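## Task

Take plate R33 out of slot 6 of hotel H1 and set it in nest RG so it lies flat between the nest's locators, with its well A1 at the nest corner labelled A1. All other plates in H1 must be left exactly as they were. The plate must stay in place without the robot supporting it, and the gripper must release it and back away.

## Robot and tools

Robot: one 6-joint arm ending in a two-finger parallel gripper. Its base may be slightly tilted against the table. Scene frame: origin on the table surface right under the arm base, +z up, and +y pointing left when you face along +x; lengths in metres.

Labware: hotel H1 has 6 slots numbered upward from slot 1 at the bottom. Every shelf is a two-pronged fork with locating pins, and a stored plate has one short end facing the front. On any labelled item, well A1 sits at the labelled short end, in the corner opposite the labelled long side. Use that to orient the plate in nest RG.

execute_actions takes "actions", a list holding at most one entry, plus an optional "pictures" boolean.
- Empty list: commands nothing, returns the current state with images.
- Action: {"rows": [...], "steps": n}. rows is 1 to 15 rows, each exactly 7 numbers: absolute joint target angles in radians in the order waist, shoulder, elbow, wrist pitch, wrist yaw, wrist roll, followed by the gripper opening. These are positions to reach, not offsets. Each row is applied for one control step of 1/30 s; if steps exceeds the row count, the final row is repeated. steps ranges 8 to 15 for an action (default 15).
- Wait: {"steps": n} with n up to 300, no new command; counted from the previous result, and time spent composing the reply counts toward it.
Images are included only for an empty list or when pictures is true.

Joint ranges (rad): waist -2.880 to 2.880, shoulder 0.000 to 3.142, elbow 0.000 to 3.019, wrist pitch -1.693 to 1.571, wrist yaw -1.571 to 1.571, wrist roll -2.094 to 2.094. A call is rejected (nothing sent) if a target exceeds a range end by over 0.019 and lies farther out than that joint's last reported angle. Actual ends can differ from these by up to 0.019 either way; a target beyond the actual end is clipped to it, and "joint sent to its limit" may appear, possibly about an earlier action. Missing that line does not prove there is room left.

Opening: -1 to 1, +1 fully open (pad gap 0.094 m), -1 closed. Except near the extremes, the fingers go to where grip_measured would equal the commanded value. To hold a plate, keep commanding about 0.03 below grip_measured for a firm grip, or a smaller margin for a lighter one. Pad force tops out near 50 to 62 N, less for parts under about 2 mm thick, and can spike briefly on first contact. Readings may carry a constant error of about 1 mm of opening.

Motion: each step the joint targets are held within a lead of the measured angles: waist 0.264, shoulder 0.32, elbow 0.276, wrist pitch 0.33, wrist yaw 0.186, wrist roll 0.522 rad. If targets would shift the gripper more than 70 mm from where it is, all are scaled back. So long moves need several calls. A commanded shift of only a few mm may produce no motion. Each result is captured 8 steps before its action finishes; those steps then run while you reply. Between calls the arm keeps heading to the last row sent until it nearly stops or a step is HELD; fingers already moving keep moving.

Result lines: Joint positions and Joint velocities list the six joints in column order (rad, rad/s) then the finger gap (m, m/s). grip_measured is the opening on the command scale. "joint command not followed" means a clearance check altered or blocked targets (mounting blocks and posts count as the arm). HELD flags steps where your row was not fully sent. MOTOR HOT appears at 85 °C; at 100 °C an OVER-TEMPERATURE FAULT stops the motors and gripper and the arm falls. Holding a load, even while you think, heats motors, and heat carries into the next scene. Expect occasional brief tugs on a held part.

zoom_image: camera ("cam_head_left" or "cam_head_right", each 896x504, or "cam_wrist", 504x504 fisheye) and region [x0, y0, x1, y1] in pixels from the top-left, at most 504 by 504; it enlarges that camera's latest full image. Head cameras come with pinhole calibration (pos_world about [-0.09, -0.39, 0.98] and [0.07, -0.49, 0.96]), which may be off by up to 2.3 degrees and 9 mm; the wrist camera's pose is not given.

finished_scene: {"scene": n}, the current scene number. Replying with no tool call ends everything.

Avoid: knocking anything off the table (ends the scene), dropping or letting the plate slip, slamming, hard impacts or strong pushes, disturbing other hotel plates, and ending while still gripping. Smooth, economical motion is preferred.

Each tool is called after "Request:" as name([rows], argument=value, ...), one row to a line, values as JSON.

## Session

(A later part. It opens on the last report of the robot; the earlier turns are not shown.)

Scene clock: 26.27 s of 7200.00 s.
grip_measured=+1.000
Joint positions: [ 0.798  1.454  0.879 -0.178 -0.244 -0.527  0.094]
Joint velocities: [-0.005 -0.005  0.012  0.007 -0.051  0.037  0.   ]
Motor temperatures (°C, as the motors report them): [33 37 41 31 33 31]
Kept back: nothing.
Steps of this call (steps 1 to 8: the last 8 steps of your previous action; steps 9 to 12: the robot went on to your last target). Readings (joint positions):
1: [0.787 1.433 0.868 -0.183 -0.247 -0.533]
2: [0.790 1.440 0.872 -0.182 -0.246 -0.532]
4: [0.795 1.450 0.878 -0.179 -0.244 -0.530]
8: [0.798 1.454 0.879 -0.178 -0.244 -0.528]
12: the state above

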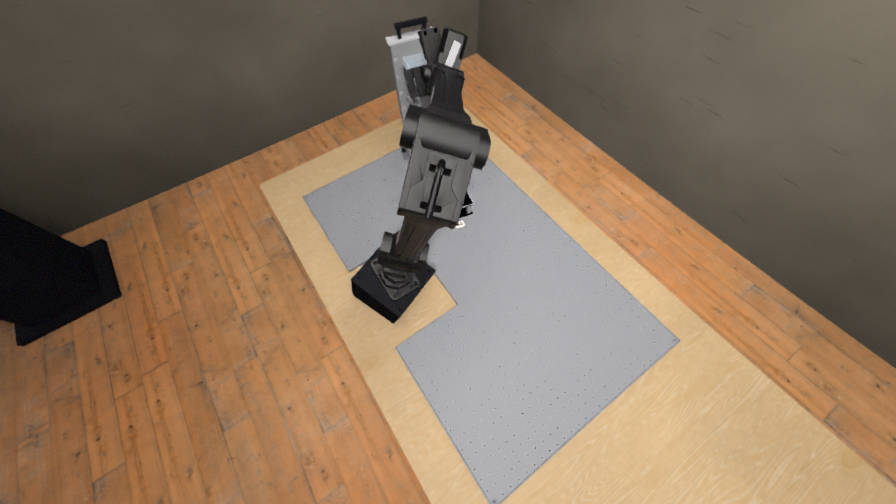

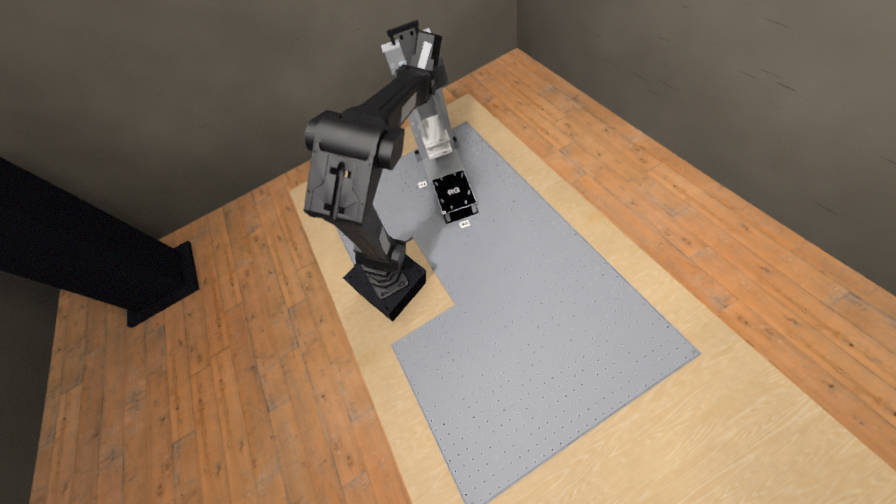

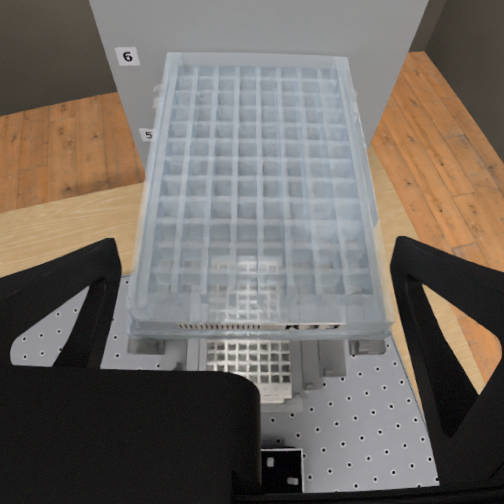

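Request:
zoom_image(camera="cam_wrist", region=[60,220,200,370])

Request:
zoom_image(camera="cam_wrist", region=[320,220,460,370])

Region (60, 220, 200, 370) of cam_wrist's 504x504 image, scaled by 3.360, with more detail than that image has; it fills the left 470 columns of this view, and the rest is white.

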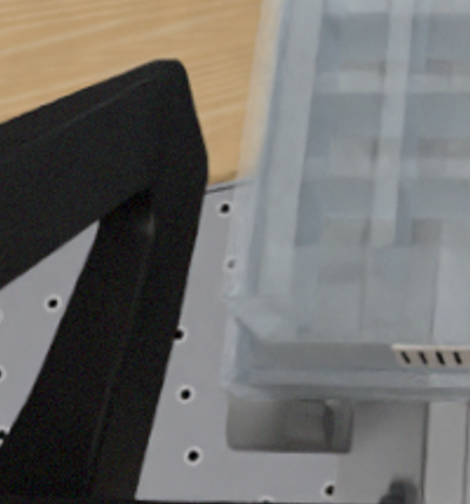

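Region (320, 220, 460, 370) of cam_wrist's 504x504 image, scaled by 3.360, with more detail than that image has; it fills the left 470 columns of this view, and the rest is white.

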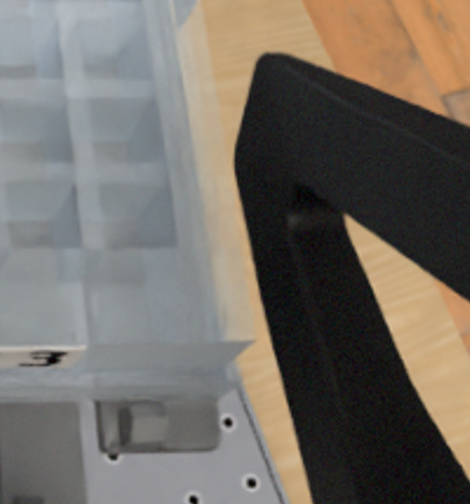

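Request:
execute_actions([
  {"rows":[[0.808,1.468,0.933,-0.162,-0.242,-0.515,0.97],[0.806,1.468,0.935,-0.162,-0.242,-0.515,0.94],[0.806,1.468,0.937,-0.162,-0.242,-0.515,0.91],[0.806,1.468,0.938,-0.162,-0.242,-0.515,0.88],[0.806,1.468,0.938,-0.162,-0.242,-0.515,0.86]],"steps":12},
])

Request:
execute_actions([
  {"steps":10},
], pictures=true)

Request:
zoom_image(camera="cam_wrist", region=[60,200,460,400])

Scene clock: 29.27 s of 7200.00 s.
grip_measured=+0.894
Joint positions: [ 0.798  1.454  0.881 -0.178 -0.244 -0.526  0.089]
Joint velocities: [-0.005 -0.005  0.012 -0.017 -0.022  0.037 -0.026]
Motor temperatures (°C, as the motors report them): [33 37 41 31 33 31]
Steps of this call (steps 1 to 30: the robot went on to your last target; steps 31 to 86: nothing new was sent; steps 87 to 90: the first 4 steps of this action). Readings (joint positions):
87: [0.798 1.454 0.879 -0.178 -0.244 -0.526]
88: [0.798 1.454 0.879 -0.178 -0.244 -0.526]
90: the state above

Scene clock: 29.60 s of 7200.00 s.
grip_measured=+0.862
Joint positions: [ 0.798  1.454  0.887 -0.178 -0.244 -0.526  0.087]
Joint velocities: [ 0.005 -0.015 -0.002 -0.007 -0.007  0.007 -0.   ]
Motor temperatures (°C, as the motors report them): [33 37 41 31 33 31]
Kept back: nothing.
Steps of this call (steps 1 to 8: the last 8 steps of your previous action; steps 9 to 10: the robot went on to your last target). Readings (joint positions):
1: [0.798 1.454 0.881 -0.178 -0.244 -0.526]
2: [0.798 1.454 0.883 -0.178 -0.244 -0.526]
4: [0.798 1.454 0.886 -0.178 -0.244 -0.526]
8: [0.798 1.454 0.887 -0.178 -0.244 -0.526]
10: the state above

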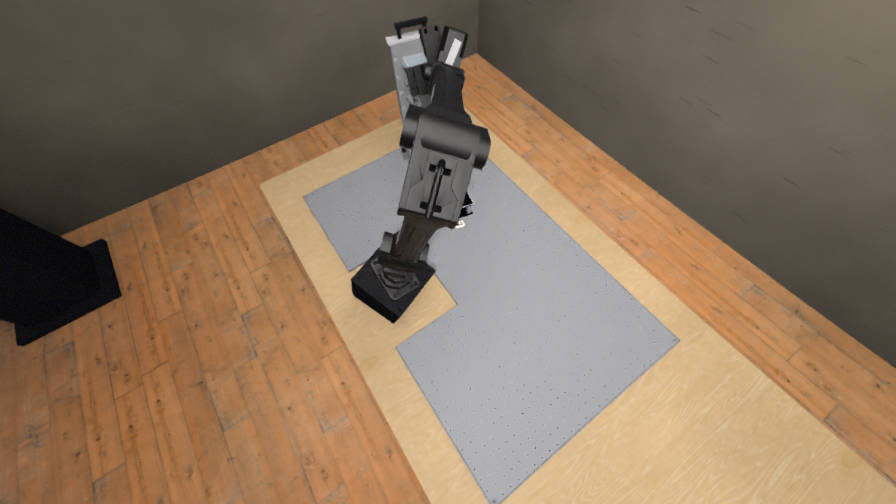

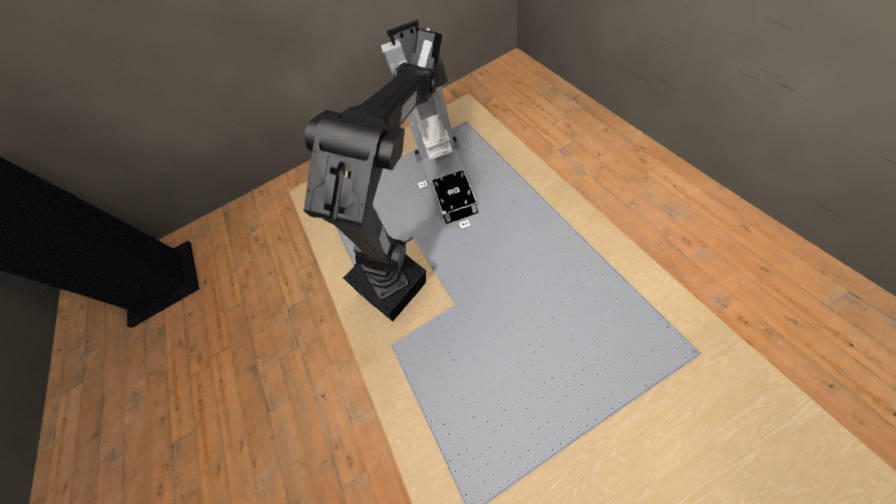

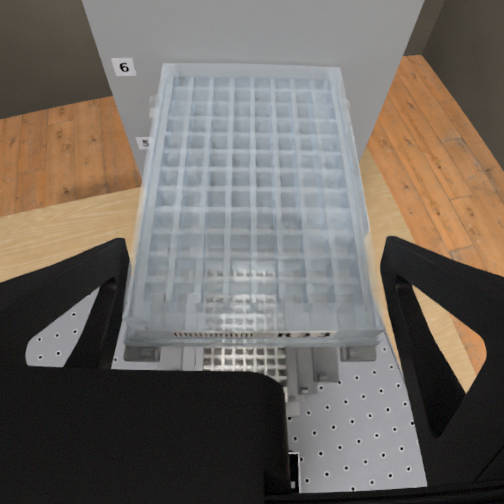

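Region (60, 200, 460, 400) of cam_wrist's 504x504 image, scaled by 1.260, with more detail than that image has.

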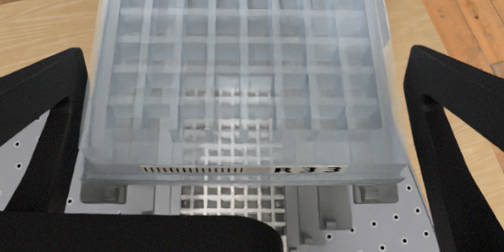

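Request:
execute_actions([
  {"rows":[[0.806,1.468,0.938,-0.162,-0.242,-0.515,0.83],[0.806,1.468,0.938,-0.162,-0.242,-0.515,0.80],[0.806,1.468,0.938,-0.162,-0.242,-0.515,0.78],[0.806,1.468,0.938,-0.162,-0.242,-0.515,0.76],[0.806,1.468,0.938,-0.162,-0.242,-0.515,0.745],[0.806,1.468,0.938,-0.162,-0.242,-0.515,0.73],[0.806,1.468,0.938,-0.162,-0.242,-0.515,0.72],[0.806,1.468,0.938,-0.162,-0.242,-0.515,0.71]],"steps":12},
])

Request:
execute_actions([
  {"steps":10},
], pictures=true)

Scene clock: 30.27 s of 7200.00 s.
grip_measured=+0.771
Joint positions: [ 0.798  1.454  0.887 -0.178 -0.244 -0.526  0.083]
Joint velocities: [ 0.005  0.024 -0.007  0.022  0.066  0.007 -0.017]
Motor temperatures (°C, as the motors report them): [33 37 41 31 33 31]
Steps of this call (steps 1 to 15: the robot went on to your last target; step 16: nothing new was sent; steps 17 to 20: the first 4 steps of this action). Readings (joint positions):
17: [0.798 1.454 0.887 -0.178 -0.244 -0.526]
18: [0.798 1.454 0.887 -0.178 -0.244 -0.526]
20: the state above

Scene clock: 30.60 s of 7200.00 s.
grip_measured=+0.727
Joint positions: [ 0.798  1.454  0.887 -0.178 -0.244 -0.525  0.081]
Joint velocities: [-0.005 -0.005 -0.002 -0.002  0.022 -0.022  0.   ]
Motor temperatures (°C, as the motors report them): [33 37 42 31 33 31]
Kept back: nothing.
Steps of this call (steps 1 to 8: the last 8 steps of your previous action; steps 9 to 10: the robot went on to your last target). Readings (joint positions):
1: [0.798 1.454 0.887 -0.178 -0.244 -0.526]
2: [0.798 1.454 0.887 -0.178 -0.244 -0.526]
4: [0.798 1.454 0.887 -0.178 -0.244 -0.526]
8: [0.798 1.454 0.887 -0.178 -0.244 -0.525]
10: the state above

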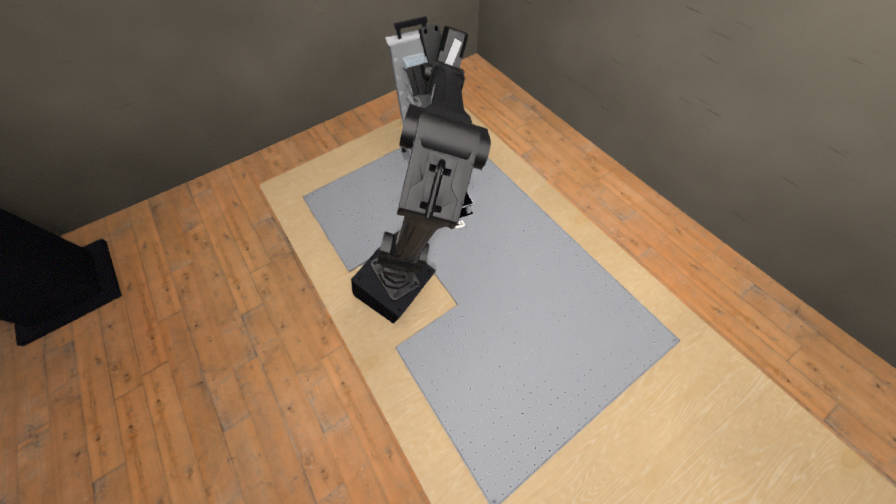

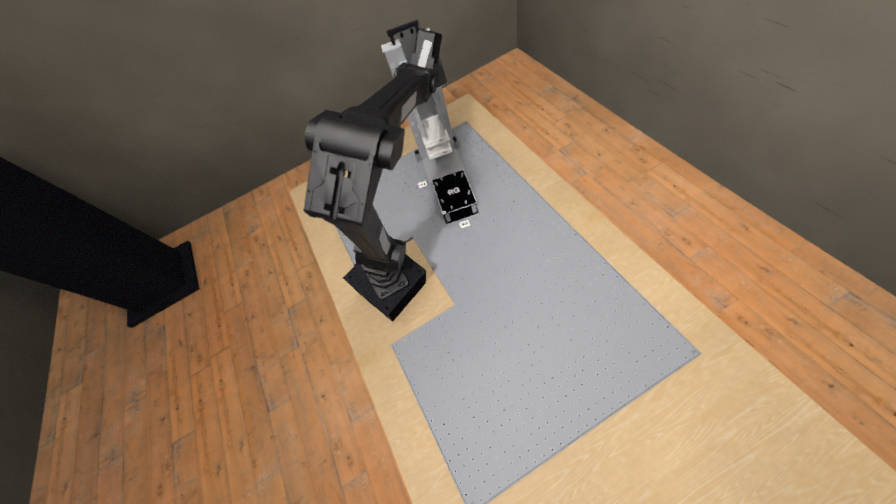

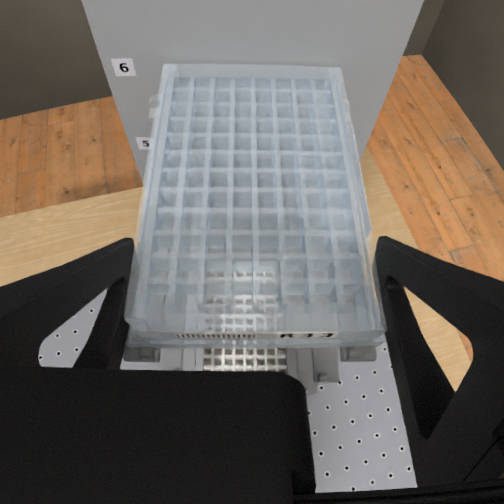

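Request:
execute_actions([
  {"rows":[[0.808,1.455,0.940,-0.175,-0.242,-0.515,0.70],[0.810,1.445,0.942,-0.188,-0.241,-0.514,0.695],[0.811,1.442,0.944,-0.192,-0.240,-0.513,0.695],[0.812,1.440,0.947,-0.196,-0.239,-0.512,0.695],[0.813,1.438,0.950,-0.201,-0.238,-0.511,0.695],[0.815,1.436,0.953,-0.206,-0.237,-0.510,0.695],[0.816,1.434,0.956,-0.211,-0.236,-0.509,0.695],[0.818,1.432,0.959,-0.216,-0.235,-0.508,0.695],[0.819,1.430,0.962,-0.221,-0.234,-0.507,0.695],[0.821,1.428,0.965,-0.226,-0.233,-0.506,0.695],[0.822,1.426,0.968,-0.231,-0.232,-0.506,0.695],[0.824,1.424,0.970,-0.236,-0.231,-0.505,0.695],[0.825,1.423,0.972,-0.240,-0.230,-0.504,0.695],[0.826,1.422,0.973,-0.243,-0.230,-0.504,0.695]],"steps":15},
])

Request:
execute_actions([
  {"steps":14},
], pictures=true)

Scene clock: 35.90 s of 7200.00 s.
grip_measured=+0.720
Joint positions: [ 0.8    1.454  0.895 -0.193 -0.241 -0.524  0.081]
Joint velocities: [ 0.024 -0.005  0.095 -0.144  0.007 -0.022 -0.001]
Motor temperatures (°C, as the motors report them): [33 37 42 31 33 31]
Steps of this call (steps 1 to 15: the robot went on to your last target; steps 16 to 90: nothing new was sent; then 2.07 s passed at rest; steps 91 to 97: the first 7 steps of this action). Readings (joint positions):
91: [0.798 1.454 0.887 -0.178 -0.244 -0.525]
92: [0.798 1.454 0.887 -0.178 -0.244 -0.525]
94: [0.798 1.454 0.889 -0.181 -0.243 -0.525]
97: the state above

Scene clock: 36.37 s of 7200.00 s.
grip_measured=+0.720
Joint positions: [ 0.811  1.434  0.92  -0.234 -0.232 -0.516  0.081]
Joint velocities: [-0.005 -0.015 -0.017 -0.012 -0.022 -0.139 -0.001]
Motor temperatures (°C, as the motors report them): [33 37 43 31 33 31]
Kept back: nothing.
Steps of this call (steps 1 to 8: the last 8 steps of your previous action; steps 9 to 14: the robot went on to your last target). Readings (joint positions):
1: [0.801 1.453 0.897 -0.198 -0.239 -0.524]
2: [0.802 1.453 0.900 -0.204 -0.237 -0.523]
4: [0.804 1.450 0.905 -0.214 -0.234 -0.521]
8: [0.808 1.441 0.915 -0.230 -0.232 -0.518]
14: the state above

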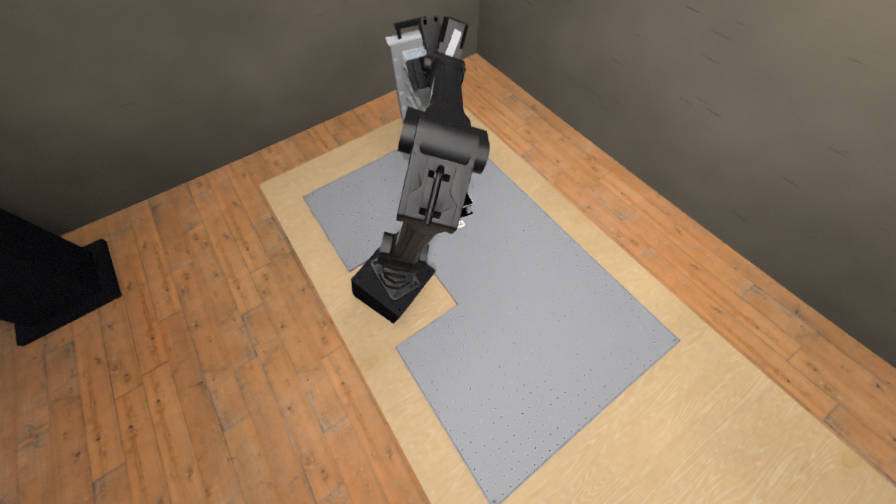

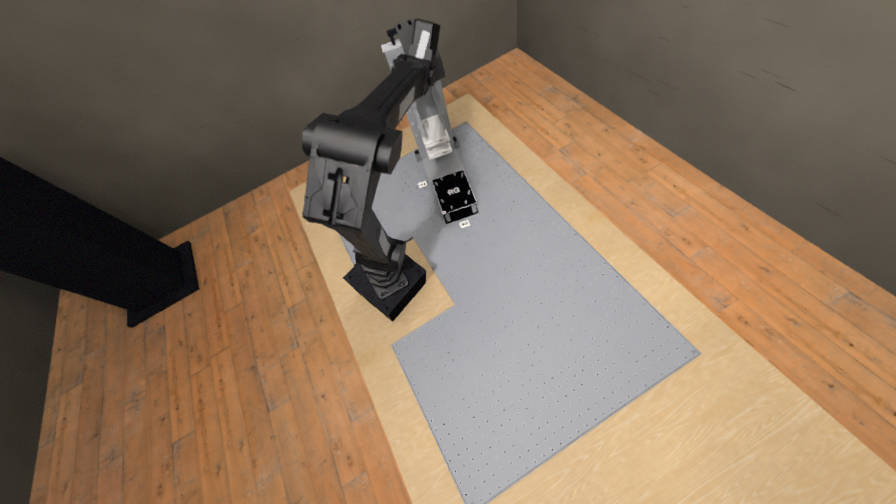

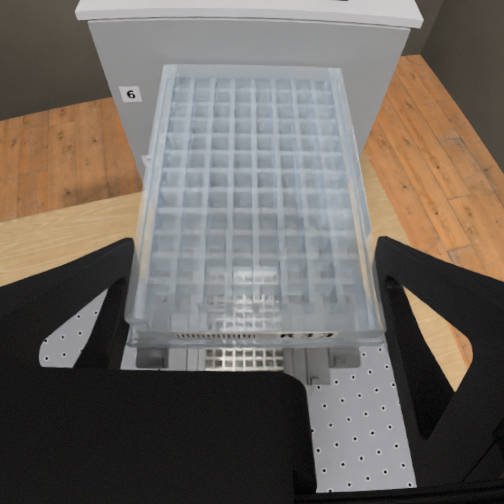

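Request:
execute_actions([
  {"rows":[[0.803,1.417,0.950,-0.248,-0.234,-0.524,0.695],[0.800,1.410,0.941,-0.252,-0.236,-0.526,0.695],[0.795,1.400,0.936,-0.257,-0.240,-0.530,0.695],[0.789,1.386,0.928,-0.265,-0.245,-0.535,0.695],[0.781,1.369,0.919,-0.273,-0.250,-0.540,0.695],[0.773,1.350,0.908,-0.283,-0.257,-0.547,0.695],[0.764,1.331,0.898,-0.293,-0.264,-0.554,0.695],[0.756,1.312,0.887,-0.303,-0.271,-0.561,0.695],[0.747,1.292,0.877,-0.313,-0.277,-0.567,0.695],[0.739,1.273,0.866,-0.323,-0.284,-0.574,0.695],[0.730,1.254,0.856,-0.333,-0.291,-0.581,0.695],[0.722,1.235,0.845,-0.343,-0.298,-0.588,0.695],[0.713,1.216,0.835,-0.353,-0.304,-0.594,0.695],[0.705,1.198,0.825,-0.362,-0.310,-0.600,0.695],[0.698,1.182,0.816,-0.370,-0.316,-0.606,0.695]],"steps":15},
])

Request:
execute_actions([
  {"rows":[[0.687,1.165,0.810,-0.384,-0.324,-0.615,0.695],[0.676,1.147,0.804,-0.398,-0.332,-0.623,0.695],[0.665,1.130,0.798,-0.413,-0.340,-0.632,0.695],[0.654,1.113,0.792,-0.427,-0.348,-0.640,0.695],[0.643,1.096,0.786,-0.441,-0.356,-0.649,0.695],[0.632,1.078,0.779,-0.455,-0.363,-0.657,0.695],[0.621,1.061,0.773,-0.469,-0.371,-0.666,0.695],[0.611,1.045,0.768,-0.482,-0.378,-0.673,0.695],[0.602,1.031,0.763,-0.494,-0.385,-0.680,0.695],[0.595,1.020,0.759,-0.503,-0.390,-0.686,0.695],[0.590,1.013,0.756,-0.509,-0.393,-0.689,0.695],[0.588,1.009,0.755,-0.512,-0.395,-0.691,0.695]],"steps":15},
])

Request:
execute_actions([
  {"steps":10},
], pictures=true)

Scene clock: 37.80 s of 7200.00 s.
grip_measured=+0.720
Joint positions: [ 0.802  1.399  0.912 -0.268 -0.257 -0.526  0.081]
Joint velocities: [-0.181 -0.464 -0.159 -0.208 -0.198 -0.168 -0.002]
Motor temperatures (°C, as the motors report them): [33 37 43 31 33 31]
Steps of this call (steps 1 to 30: the robot went on to your last target; steps 31 to 36: nothing new was sent; steps 37 to 43: the first 7 steps of this action). Readings (joint positions):
37: [0.811 1.434 0.920 -0.235 -0.231 -0.516]
38: [0.811 1.433 0.920 -0.238 -0.232 -0.516]
40: [0.810 1.429 0.920 -0.246 -0.239 -0.518]
43: the state above

Scene clock: 38.30 s of 7200.00 s.
grip_measured=+0.720
Joint positions: [ 0.655  1.1    0.787 -0.433 -0.362 -0.621  0.081]
Joint velocities: [-0.337 -0.435 -0.208 -0.393 -0.198 -0.271  0.   ]
Motor temperatures (°C, as the motors report them): [33 37 43 31 33 31]
Steps of this call (steps 1 to 8: the last 8 steps of your previous action; steps 9 to 15: the first 7 steps of this action). Readings (joint positions):
9: [0.714 1.196 0.828 -0.353 -0.315 -0.576]
10: [0.705 1.178 0.820 -0.365 -0.323 -0.583]
12: [0.687 1.145 0.807 -0.391 -0.339 -0.597]
15: the state above

Scene clock: 38.63 s of 7200.00 s.
grip_measured=+0.720
Joint positions: [ 0.597  1.009  0.756 -0.502 -0.392 -0.672  0.081]
Joint velocities: [-0.005 -0.015  0.017 -0.002 -0.037 -0.007 -0.001]
Motor temperatures (°C, as the motors report them): [33 37 43 31 33 31]
Kept back: nothing.
Steps of this call (steps 1 to 8: the last 8 steps of your previous action; steps 9 to 10: the robot went on to your last target). Readings (joint positions):
1: [0.644 1.085 0.780 -0.447 -0.369 -0.629]
2: [0.633 1.070 0.774 -0.460 -0.376 -0.637]
4: [0.613 1.041 0.762 -0.483 -0.386 -0.650]
8: [0.597 1.010 0.756 -0.501 -0.391 -0.667]
10: the state above

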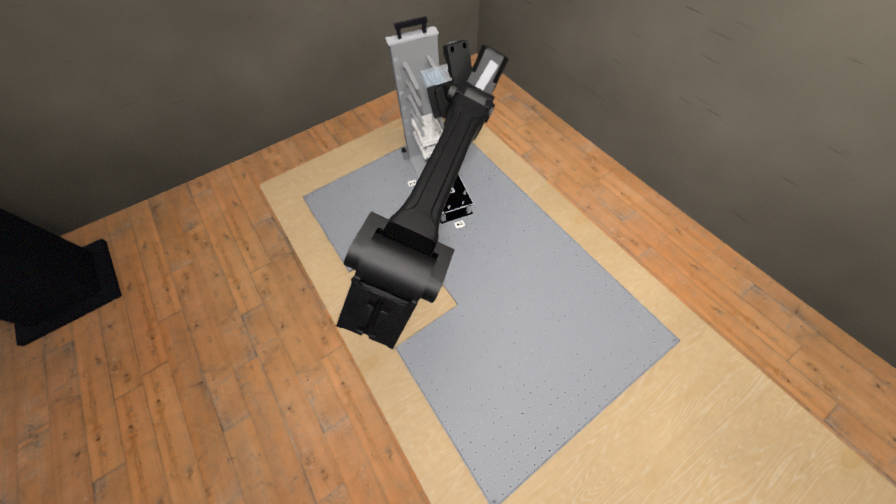

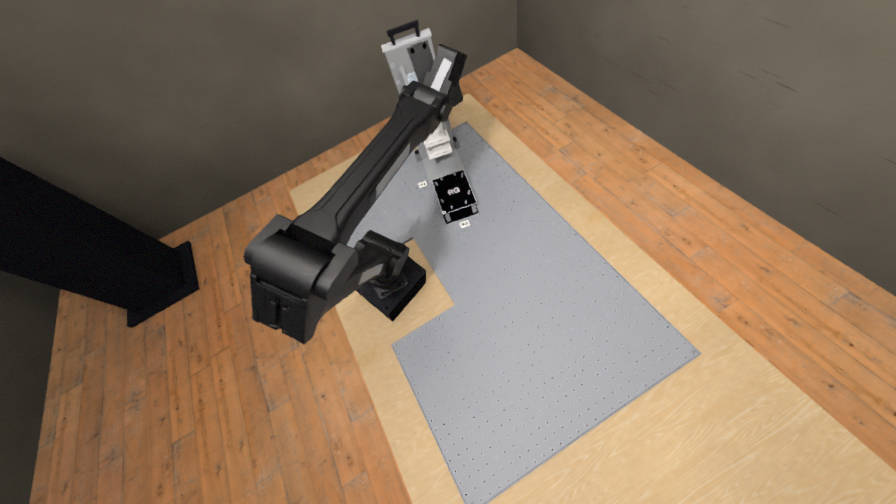

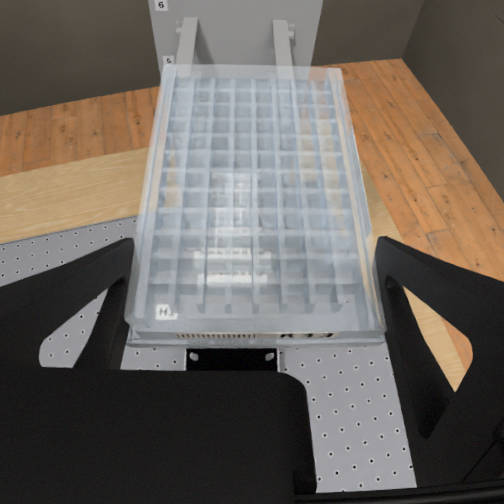

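Request:
execute_actions([
  {"rows":[[0.585,1.012,0.750,-0.500,-0.397,-0.694,0.695],[0.579,1.017,0.742,-0.490,-0.401,-0.699,0.695],[0.569,1.024,0.731,-0.476,-0.408,-0.707,0.695],[0.555,1.035,0.714,-0.456,-0.417,-0.719,0.695],[0.538,1.048,0.694,-0.432,-0.428,-0.733,0.695],[0.520,1.063,0.672,-0.405,-0.440,-0.749,0.695],[0.501,1.078,0.649,-0.377,-0.452,-0.765,0.695],[0.482,1.093,0.626,-0.349,-0.465,-0.781,0.695],[0.463,1.108,0.603,-0.320,-0.477,-0.797,0.695],[0.444,1.123,0.580,-0.292,-0.490,-0.813,0.695],[0.425,1.138,0.557,-0.263,-0.502,-0.829,0.695],[0.407,1.152,0.534,-0.235,-0.514,-0.845,0.695],[0.388,1.167,0.511,-0.207,-0.527,-0.861,0.695],[0.370,1.181,0.488,-0.178,-0.539,-0.877,0.695],[0.352,1.195,0.466,-0.150,-0.551,-0.892,0.695]],"steps":15},
])

Request:
execute_actions([
  {"rows":[[0.337,1.233,0.460,-0.114,-0.560,-0.907,0.695],[0.322,1.276,0.455,-0.075,-0.569,-0.922,0.695],[0.307,1.320,0.451,-0.035,-0.578,-0.937,0.695],[0.291,1.365,0.446,0.005,-0.587,-0.953,0.695],[0.275,1.410,0.441,0.045,-0.596,-0.968,0.695],[0.259,1.455,0.437,0.085,-0.605,-0.984,0.695],[0.244,1.500,0.432,0.125,-0.614,-0.999,0.695],[0.229,1.543,0.428,0.164,-0.623,-1.014,0.695],[0.215,1.584,0.424,0.201,-0.631,-1.028,0.695],[0.202,1.622,0.421,0.235,-0.638,-1.041,0.695],[0.191,1.655,0.418,0.265,-0.645,-1.052,0.695],[0.181,1.683,0.415,0.290,-0.650,-1.062,0.695],[0.173,1.705,0.413,0.310,-0.655,-1.070,0.695],[0.167,1.722,0.411,0.325,-0.658,-1.076,0.695],[0.163,1.735,0.410,0.336,-0.661,-1.080,0.695]],"steps":15},
])

Request:
execute_actions([
  {"steps":20},
], pictures=true)

Scene clock: 40.30 s of 7200.00 s.
grip_measured=+0.720
Joint positions: [ 0.557  1.024  0.7   -0.433 -0.443 -0.712  0.081]
Joint velocities: [-0.513  0.288 -0.52   0.686 -0.359 -0.388 -0.001]
Motor temperatures (°C, as the motors report them): [33 37 42 31 33 31]
Steps of this call (steps 1 to 30: the robot went on to your last target; steps 31 to 43: nothing new was sent; steps 44 to 50: the first 7 steps of this action). Readings (joint positions):
44: [0.597 1.009 0.756 -0.503 -0.393 -0.680]
45: [0.596 1.009 0.754 -0.503 -0.396 -0.681]
47: [0.591 1.009 0.743 -0.491 -0.410 -0.688]
50: the state above

Scene clock: 40.80 s of 7200.00 s.
grip_measured=+0.720
Joint positions: [ 0.286  1.405  0.441  0.034 -0.604 -0.924  0.081]
Joint velocities: [-0.444  1.372  0.007  1.219 -0.3   -0.388 -0.001]
Motor temperatures (°C, as the motors report them): [33 37 42 31 33 31]
Steps of this call (steps 1 to 8: the last 8 steps of your previous action; steps 9 to 15: the first 7 steps of this action). Readings (joint positions):
9: [0.373 1.187 0.480 -0.193 -0.548 -0.833]
10: [0.357 1.210 0.462 -0.162 -0.558 -0.849]
12: [0.328 1.273 0.443 -0.091 -0.577 -0.879]
15: the state above

Scene clock: 41.47 s of 7200.00 s.
grip_measured=+0.720
Joint positions: [ 0.173  1.743  0.407  0.321 -0.658 -1.066  0.081]
Joint velocities: [-0.005 -0.015 -0.012 -0.007  0.007 -0.051 -0.   ]
Motor temperatures (°C, as the motors report them): [33 37 42 31 33 31]
Kept back: nothing.
Steps of this call (steps 1 to 8: the last 8 steps of your previous action; steps 9 to 20: the robot went on to your last target). Readings (joint positions):
1: [0.270 1.451 0.440 0.075 -0.613 -0.939]
2: [0.255 1.498 0.439 0.114 -0.621 -0.954]
4: [0.226 1.587 0.435 0.187 -0.635 -0.983]
8: [0.182 1.713 0.417 0.286 -0.653 -1.029]
20: the state above

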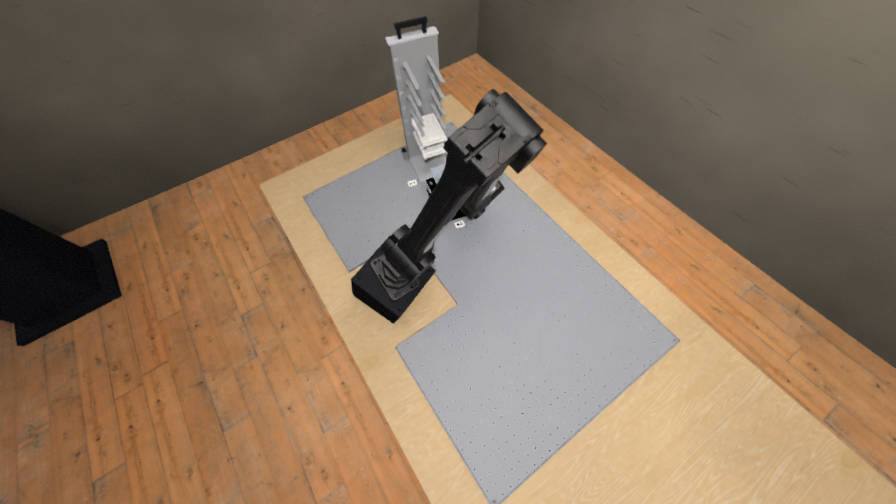

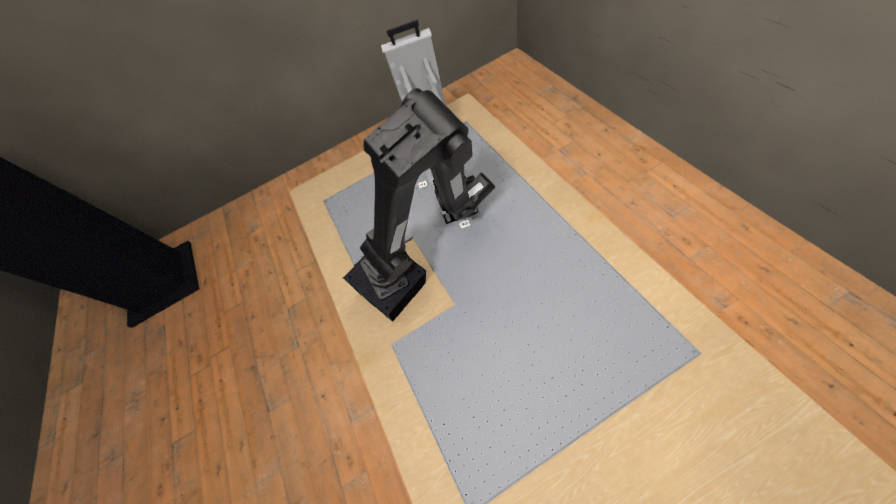

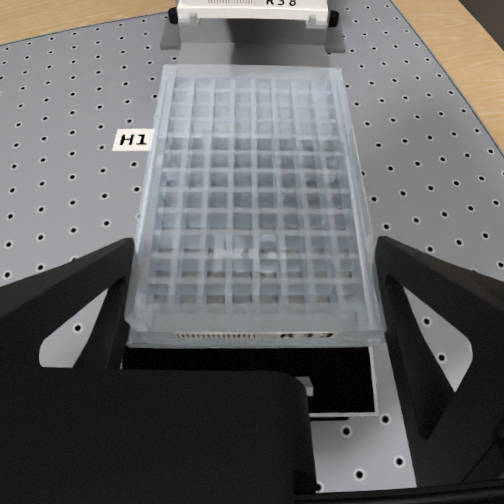

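Request:
execute_actions(actions=[])

Request:
zoom_image(camera="cam_wrist", region=[100,260,420,430])

Request:
zoom_image(camera="cam_wrist", region=[110,30,400,250])

Scene clock: 41.77 s of 7200.00 s.
grip_measured=+0.720
Joint positions: [ 0.173  1.743  0.407  0.321 -0.658 -1.068  0.081]
Joint velocities: [ 0.005  0.005 -0.007 -0.012  0.081 -0.007 -0.001]
Motor temperatures (°C, as the motors report them): [33 37 42 31 33 31]
Kept back: nothing.
Steps of this call (steps 1 to 9: the robot went on to your last target). Readings (joint positions):
1: [0.173 1.743 0.407 0.321 -0.658 -1.066]
2: [0.173 1.743 0.407 0.321 -0.658 -1.067]
4: [0.173 1.743 0.407 0.321 -0.658 -1.067]
8: [0.173 1.743 0.407 0.321 -0.658 -1.068]
9: the state above

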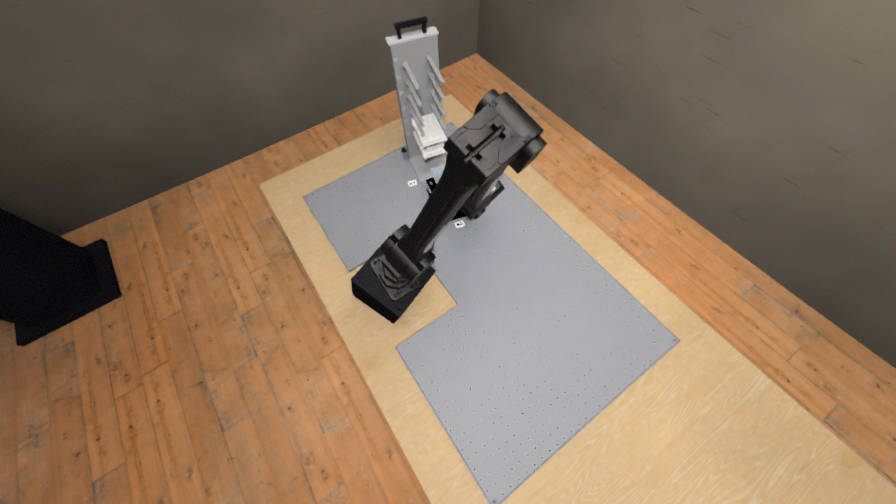

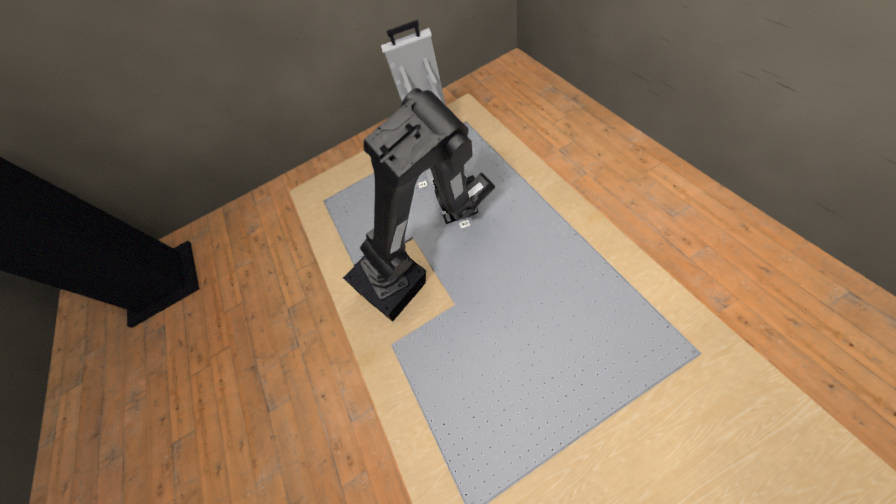

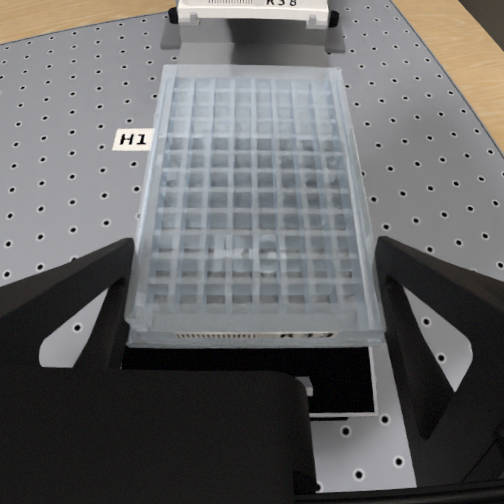

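Region (100, 260, 420, 430) of cam_wrist's 504x504 image, scaled by 1.575, with more detail than that image has; it fills the top 268 rows of this view, and the rest is white.

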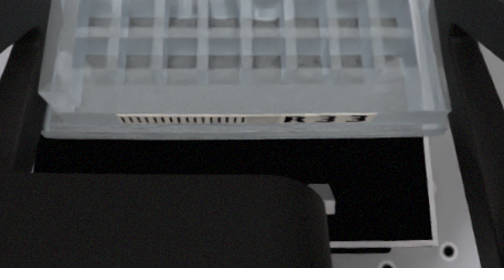

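Region (110, 30, 400, 250) of cam_wrist's 504x504 image, scaled by 1.738, with more detail than that image has; it fills the top 382 rows of this view, and the rest is white.

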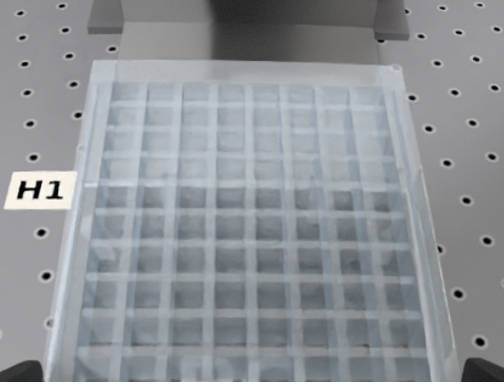

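Request:
execute_actions([
  {"rows":[[0.159,1.750,0.410,0.342,-0.663,-1.084,0.695],[0.155,1.762,0.410,0.350,-0.665,-1.088,0.695],[0.151,1.773,0.410,0.358,-0.667,-1.092,0.695],[0.147,1.784,0.410,0.366,-0.669,-1.096,0.695],[0.143,1.795,0.410,0.374,-0.671,-1.100,0.695],[0.139,1.805,0.410,0.381,-0.673,-1.104,0.695],[0.135,1.815,0.410,0.388,-0.675,-1.108,0.695],[0.131,1.824,0.410,0.394,-0.677,-1.112,0.695],[0.128,1.831,0.410,0.400,-0.678,-1.116,0.695],[0.125,1.837,0.410,0.404,-0.679,-1.119,0.695],[0.123,1.841,0.410,0.407,-0.680,-1.122,0.695],[0.122,1.844,0.410,0.410,-0.681,-1.124,0.695]],"steps":15},
])

Request:
execute_actions([
  {"steps":18},
], pictures=true)

Request:
zoom_image(camera="cam_wrist", region=[100,260,420,430])

Request:
zoom_image(camera="cam_wrist", region=[110,30,400,250])

Scene clock: 44.57 s of 7200.00 s.
grip_measured=+0.720
Joint positions: [ 0.161  1.773  0.407  0.362 -0.671 -1.083  0.081]
Joint velocities: [-0.132  0.298 -0.007  0.198 -0.022 -0.11  -0.001]
Motor temperatures (°C, as the motors report them): [33 37 41 31 34 31]
Steps of this call (steps 1 to 15: the robot went on to your last target; steps 16 to 77: nothing new was sent; steps 78 to 84: the first 7 steps of this action). Readings (joint positions):
78: [0.173 1.743 0.407 0.322 -0.659 -1.069]
79: [0.173 1.743 0.407 0.325 -0.661 -1.070]
81: [0.171 1.748 0.407 0.338 -0.665 -1.074]
84: the state above

Scene clock: 45.17 s of 7200.00 s.
grip_measured=+0.720
Joint positions: [ 0.137  1.835  0.407  0.395 -0.678 -1.112  0.081]
Joint velocities: [-0.005  0.005 -0.012 -0.002 -0.066 -0.022 -0.   ]
Motor temperatures (°C, as the motors report them): [33 37 41 31 34 31]
Kept back: nothing.
Steps of this call (steps 1 to 8: the last 8 steps of your previous action; steps 9 to 18: the robot went on to your last target). Readings (joint positions):
1: [0.157 1.784 0.407 0.368 -0.672 -1.087]
2: [0.152 1.796 0.407 0.374 -0.674 -1.090]
4: [0.143 1.818 0.407 0.384 -0.675 -1.097]
8: [0.137 1.835 0.407 0.392 -0.677 -1.106]
18: the state above

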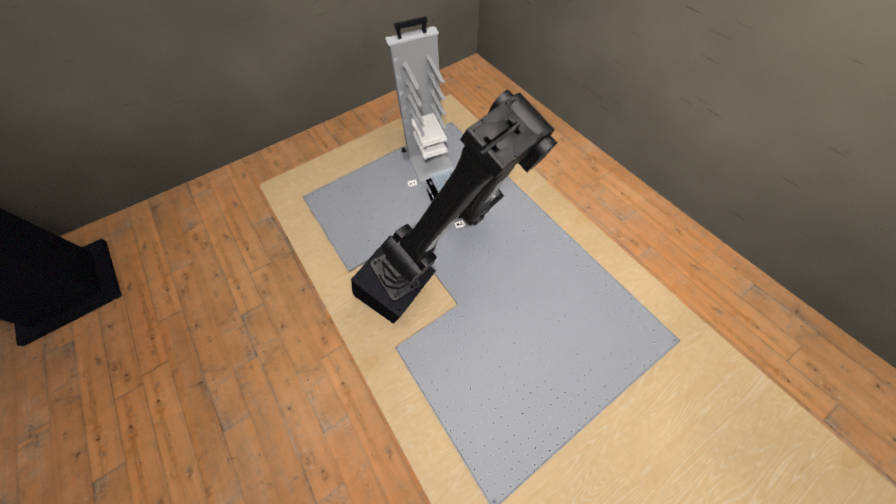

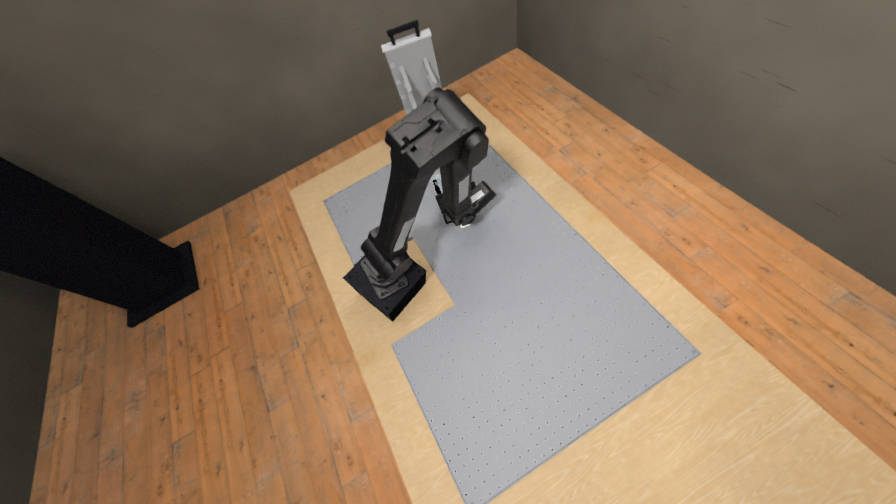

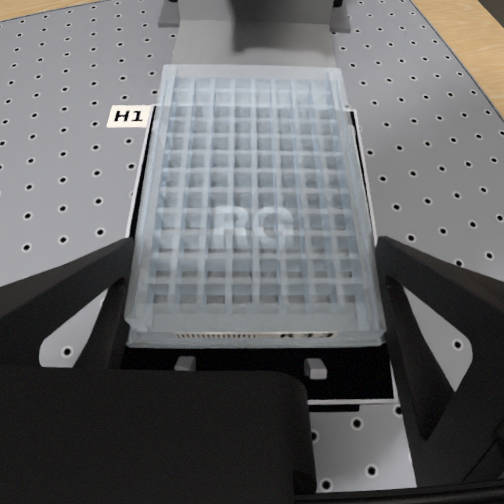

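Region (100, 260, 420, 430) of cam_wrist's 504x504 image, scaled by 1.575, with more detail than that image has; it fills the top 268 rows of this view, and the rest is white.

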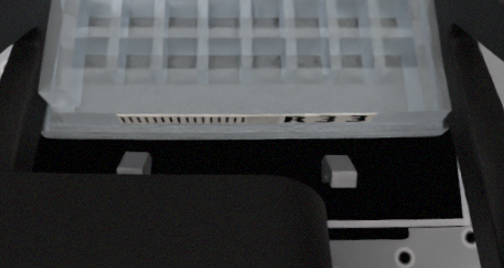

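Region (110, 30, 400, 250) of cam_wrist's 504x504 image, scaled by 1.738, with more detail than that image has; it fills the top 382 rows of this view, and the rest is white.

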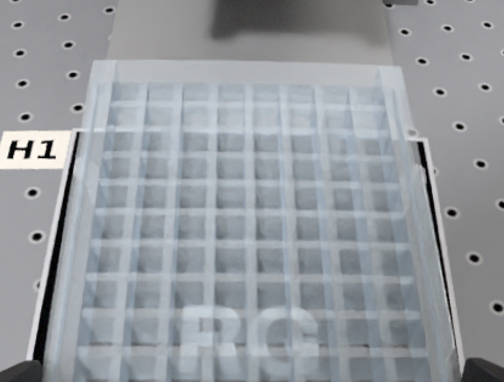

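Request:
execute_actions([
  {"rows":[[0.122,1.850,0.416,0.418,-0.680,-1.110,0.695],[0.122,1.857,0.420,0.425,-0.679,-1.102,0.695],[0.122,1.864,0.423,0.432,-0.678,-1.098,0.695],[0.122,1.871,0.425,0.439,-0.677,-1.096,0.695],[0.122,1.878,0.427,0.446,-0.676,-1.095,0.695],[0.122,1.885,0.428,0.453,-0.675,-1.094,0.695],[0.122,1.891,0.429,0.459,-0.675,-1.094,0.695],[0.122,1.896,0.430,0.464,-0.675,-1.094,0.695],[0.122,1.900,0.430,0.468,-0.675,-1.094,0.695],[0.122,1.903,0.430,0.471,-0.675,-1.094,0.695],[0.122,1.905,0.430,0.473,-0.675,-1.094,0.695]],"steps":15},
])

Request:
execute_actions([
  {"steps":16},
], pictures=true)

Request:
zoom_image(camera="cam_wrist", region=[100,260,420,430])

Request:
zoom_image(camera="cam_wrist", region=[110,30,400,250])

Scene clock: 49.03 s of 7200.00 s.
grip_measured=+0.720
Joint positions: [ 0.137  1.858  0.414  0.433 -0.677 -1.109  0.081]
Joint velocities: [-0.005  0.2    0.061  0.193  0.037 -0.037 -0.001]
Motor temperatures (°C, as the motors report them): [33 37 40 31 34 32]
Steps of this call (steps 1 to 15: the robot went on to your last target; steps 16 to 90: nothing new was sent; then 0.63 s passed at rest; steps 91 to 97: the first 7 steps of this action). Readings (joint positions):
91: [0.137 1.835 0.407 0.397 -0.678 -1.113]
92: [0.137 1.836 0.407 0.400 -0.678 -1.113]
94: [0.137 1.840 0.408 0.412 -0.678 -1.111]
97: the state above

Scene clock: 49.57 s of 7200.00 s.
grip_measured=+0.720
Joint positions: [ 0.137  1.892  0.42   0.458 -0.676 -1.106  0.081]
Joint velocities: [-0.015  0.015 -0.017 -0.002  0.037  0.066 -0.   ]
Motor temperatures (°C, as the motors report them): [33 37 39 31 34 32]
Kept back: nothing.
Steps of this call (steps 1 to 8: the last 8 steps of your previous action; steps 9 to 16: the robot went on to your last target). Readings (joint positions):
1: [0.137 1.866 0.416 0.439 -0.676 -1.108]
2: [0.137 1.873 0.418 0.444 -0.676 -1.108]
4: [0.137 1.885 0.420 0.452 -0.676 -1.107]
8: [0.137 1.892 0.420 0.457 -0.676 -1.106]
16: the state above

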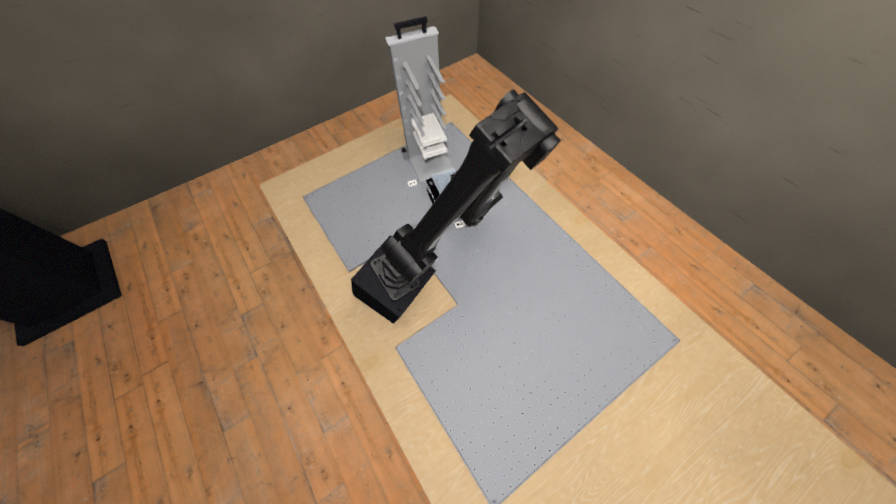

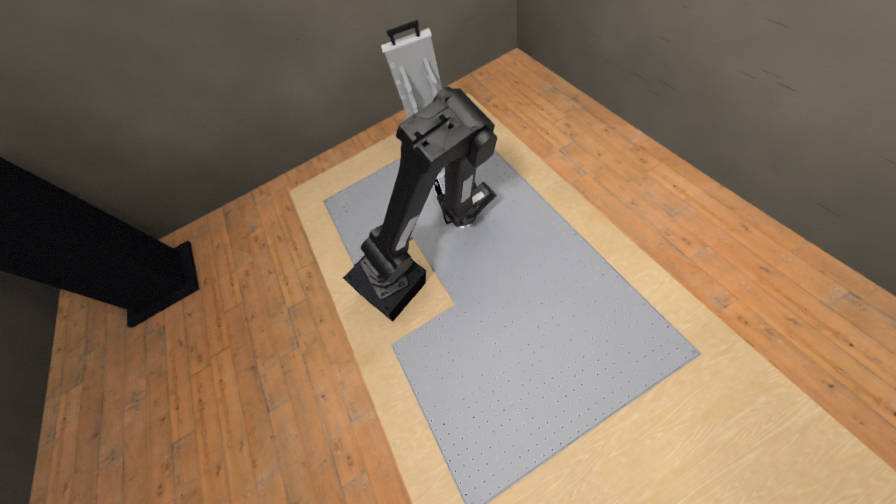

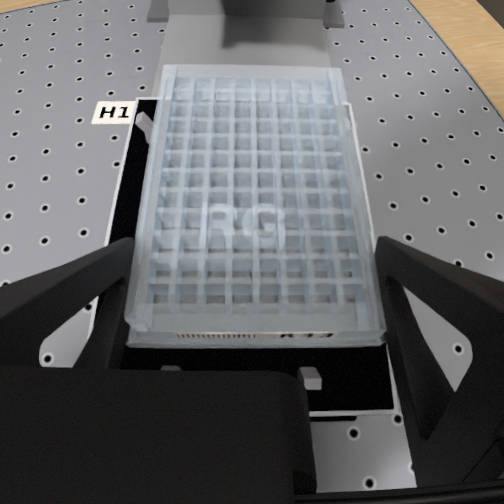

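Region (100, 260, 420, 430) of cam_wrist's 504x504 image, scaled by 1.575, with more detail than that image has; it fills the top 268 rows of this view, and the rest is white.

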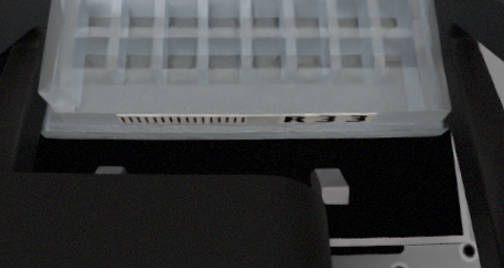

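Region (110, 30, 400, 250) of cam_wrist's 504x504 image, scaled by 1.738, with more detail than that image has; it fills the top 382 rows of this view, and the rest is white.

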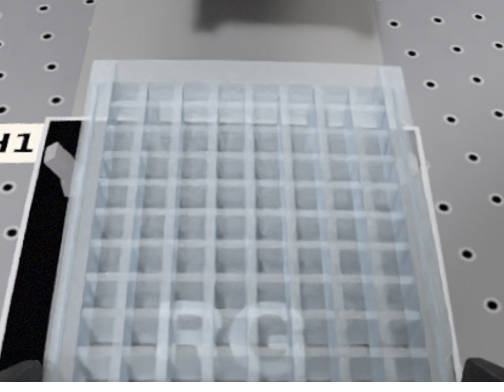

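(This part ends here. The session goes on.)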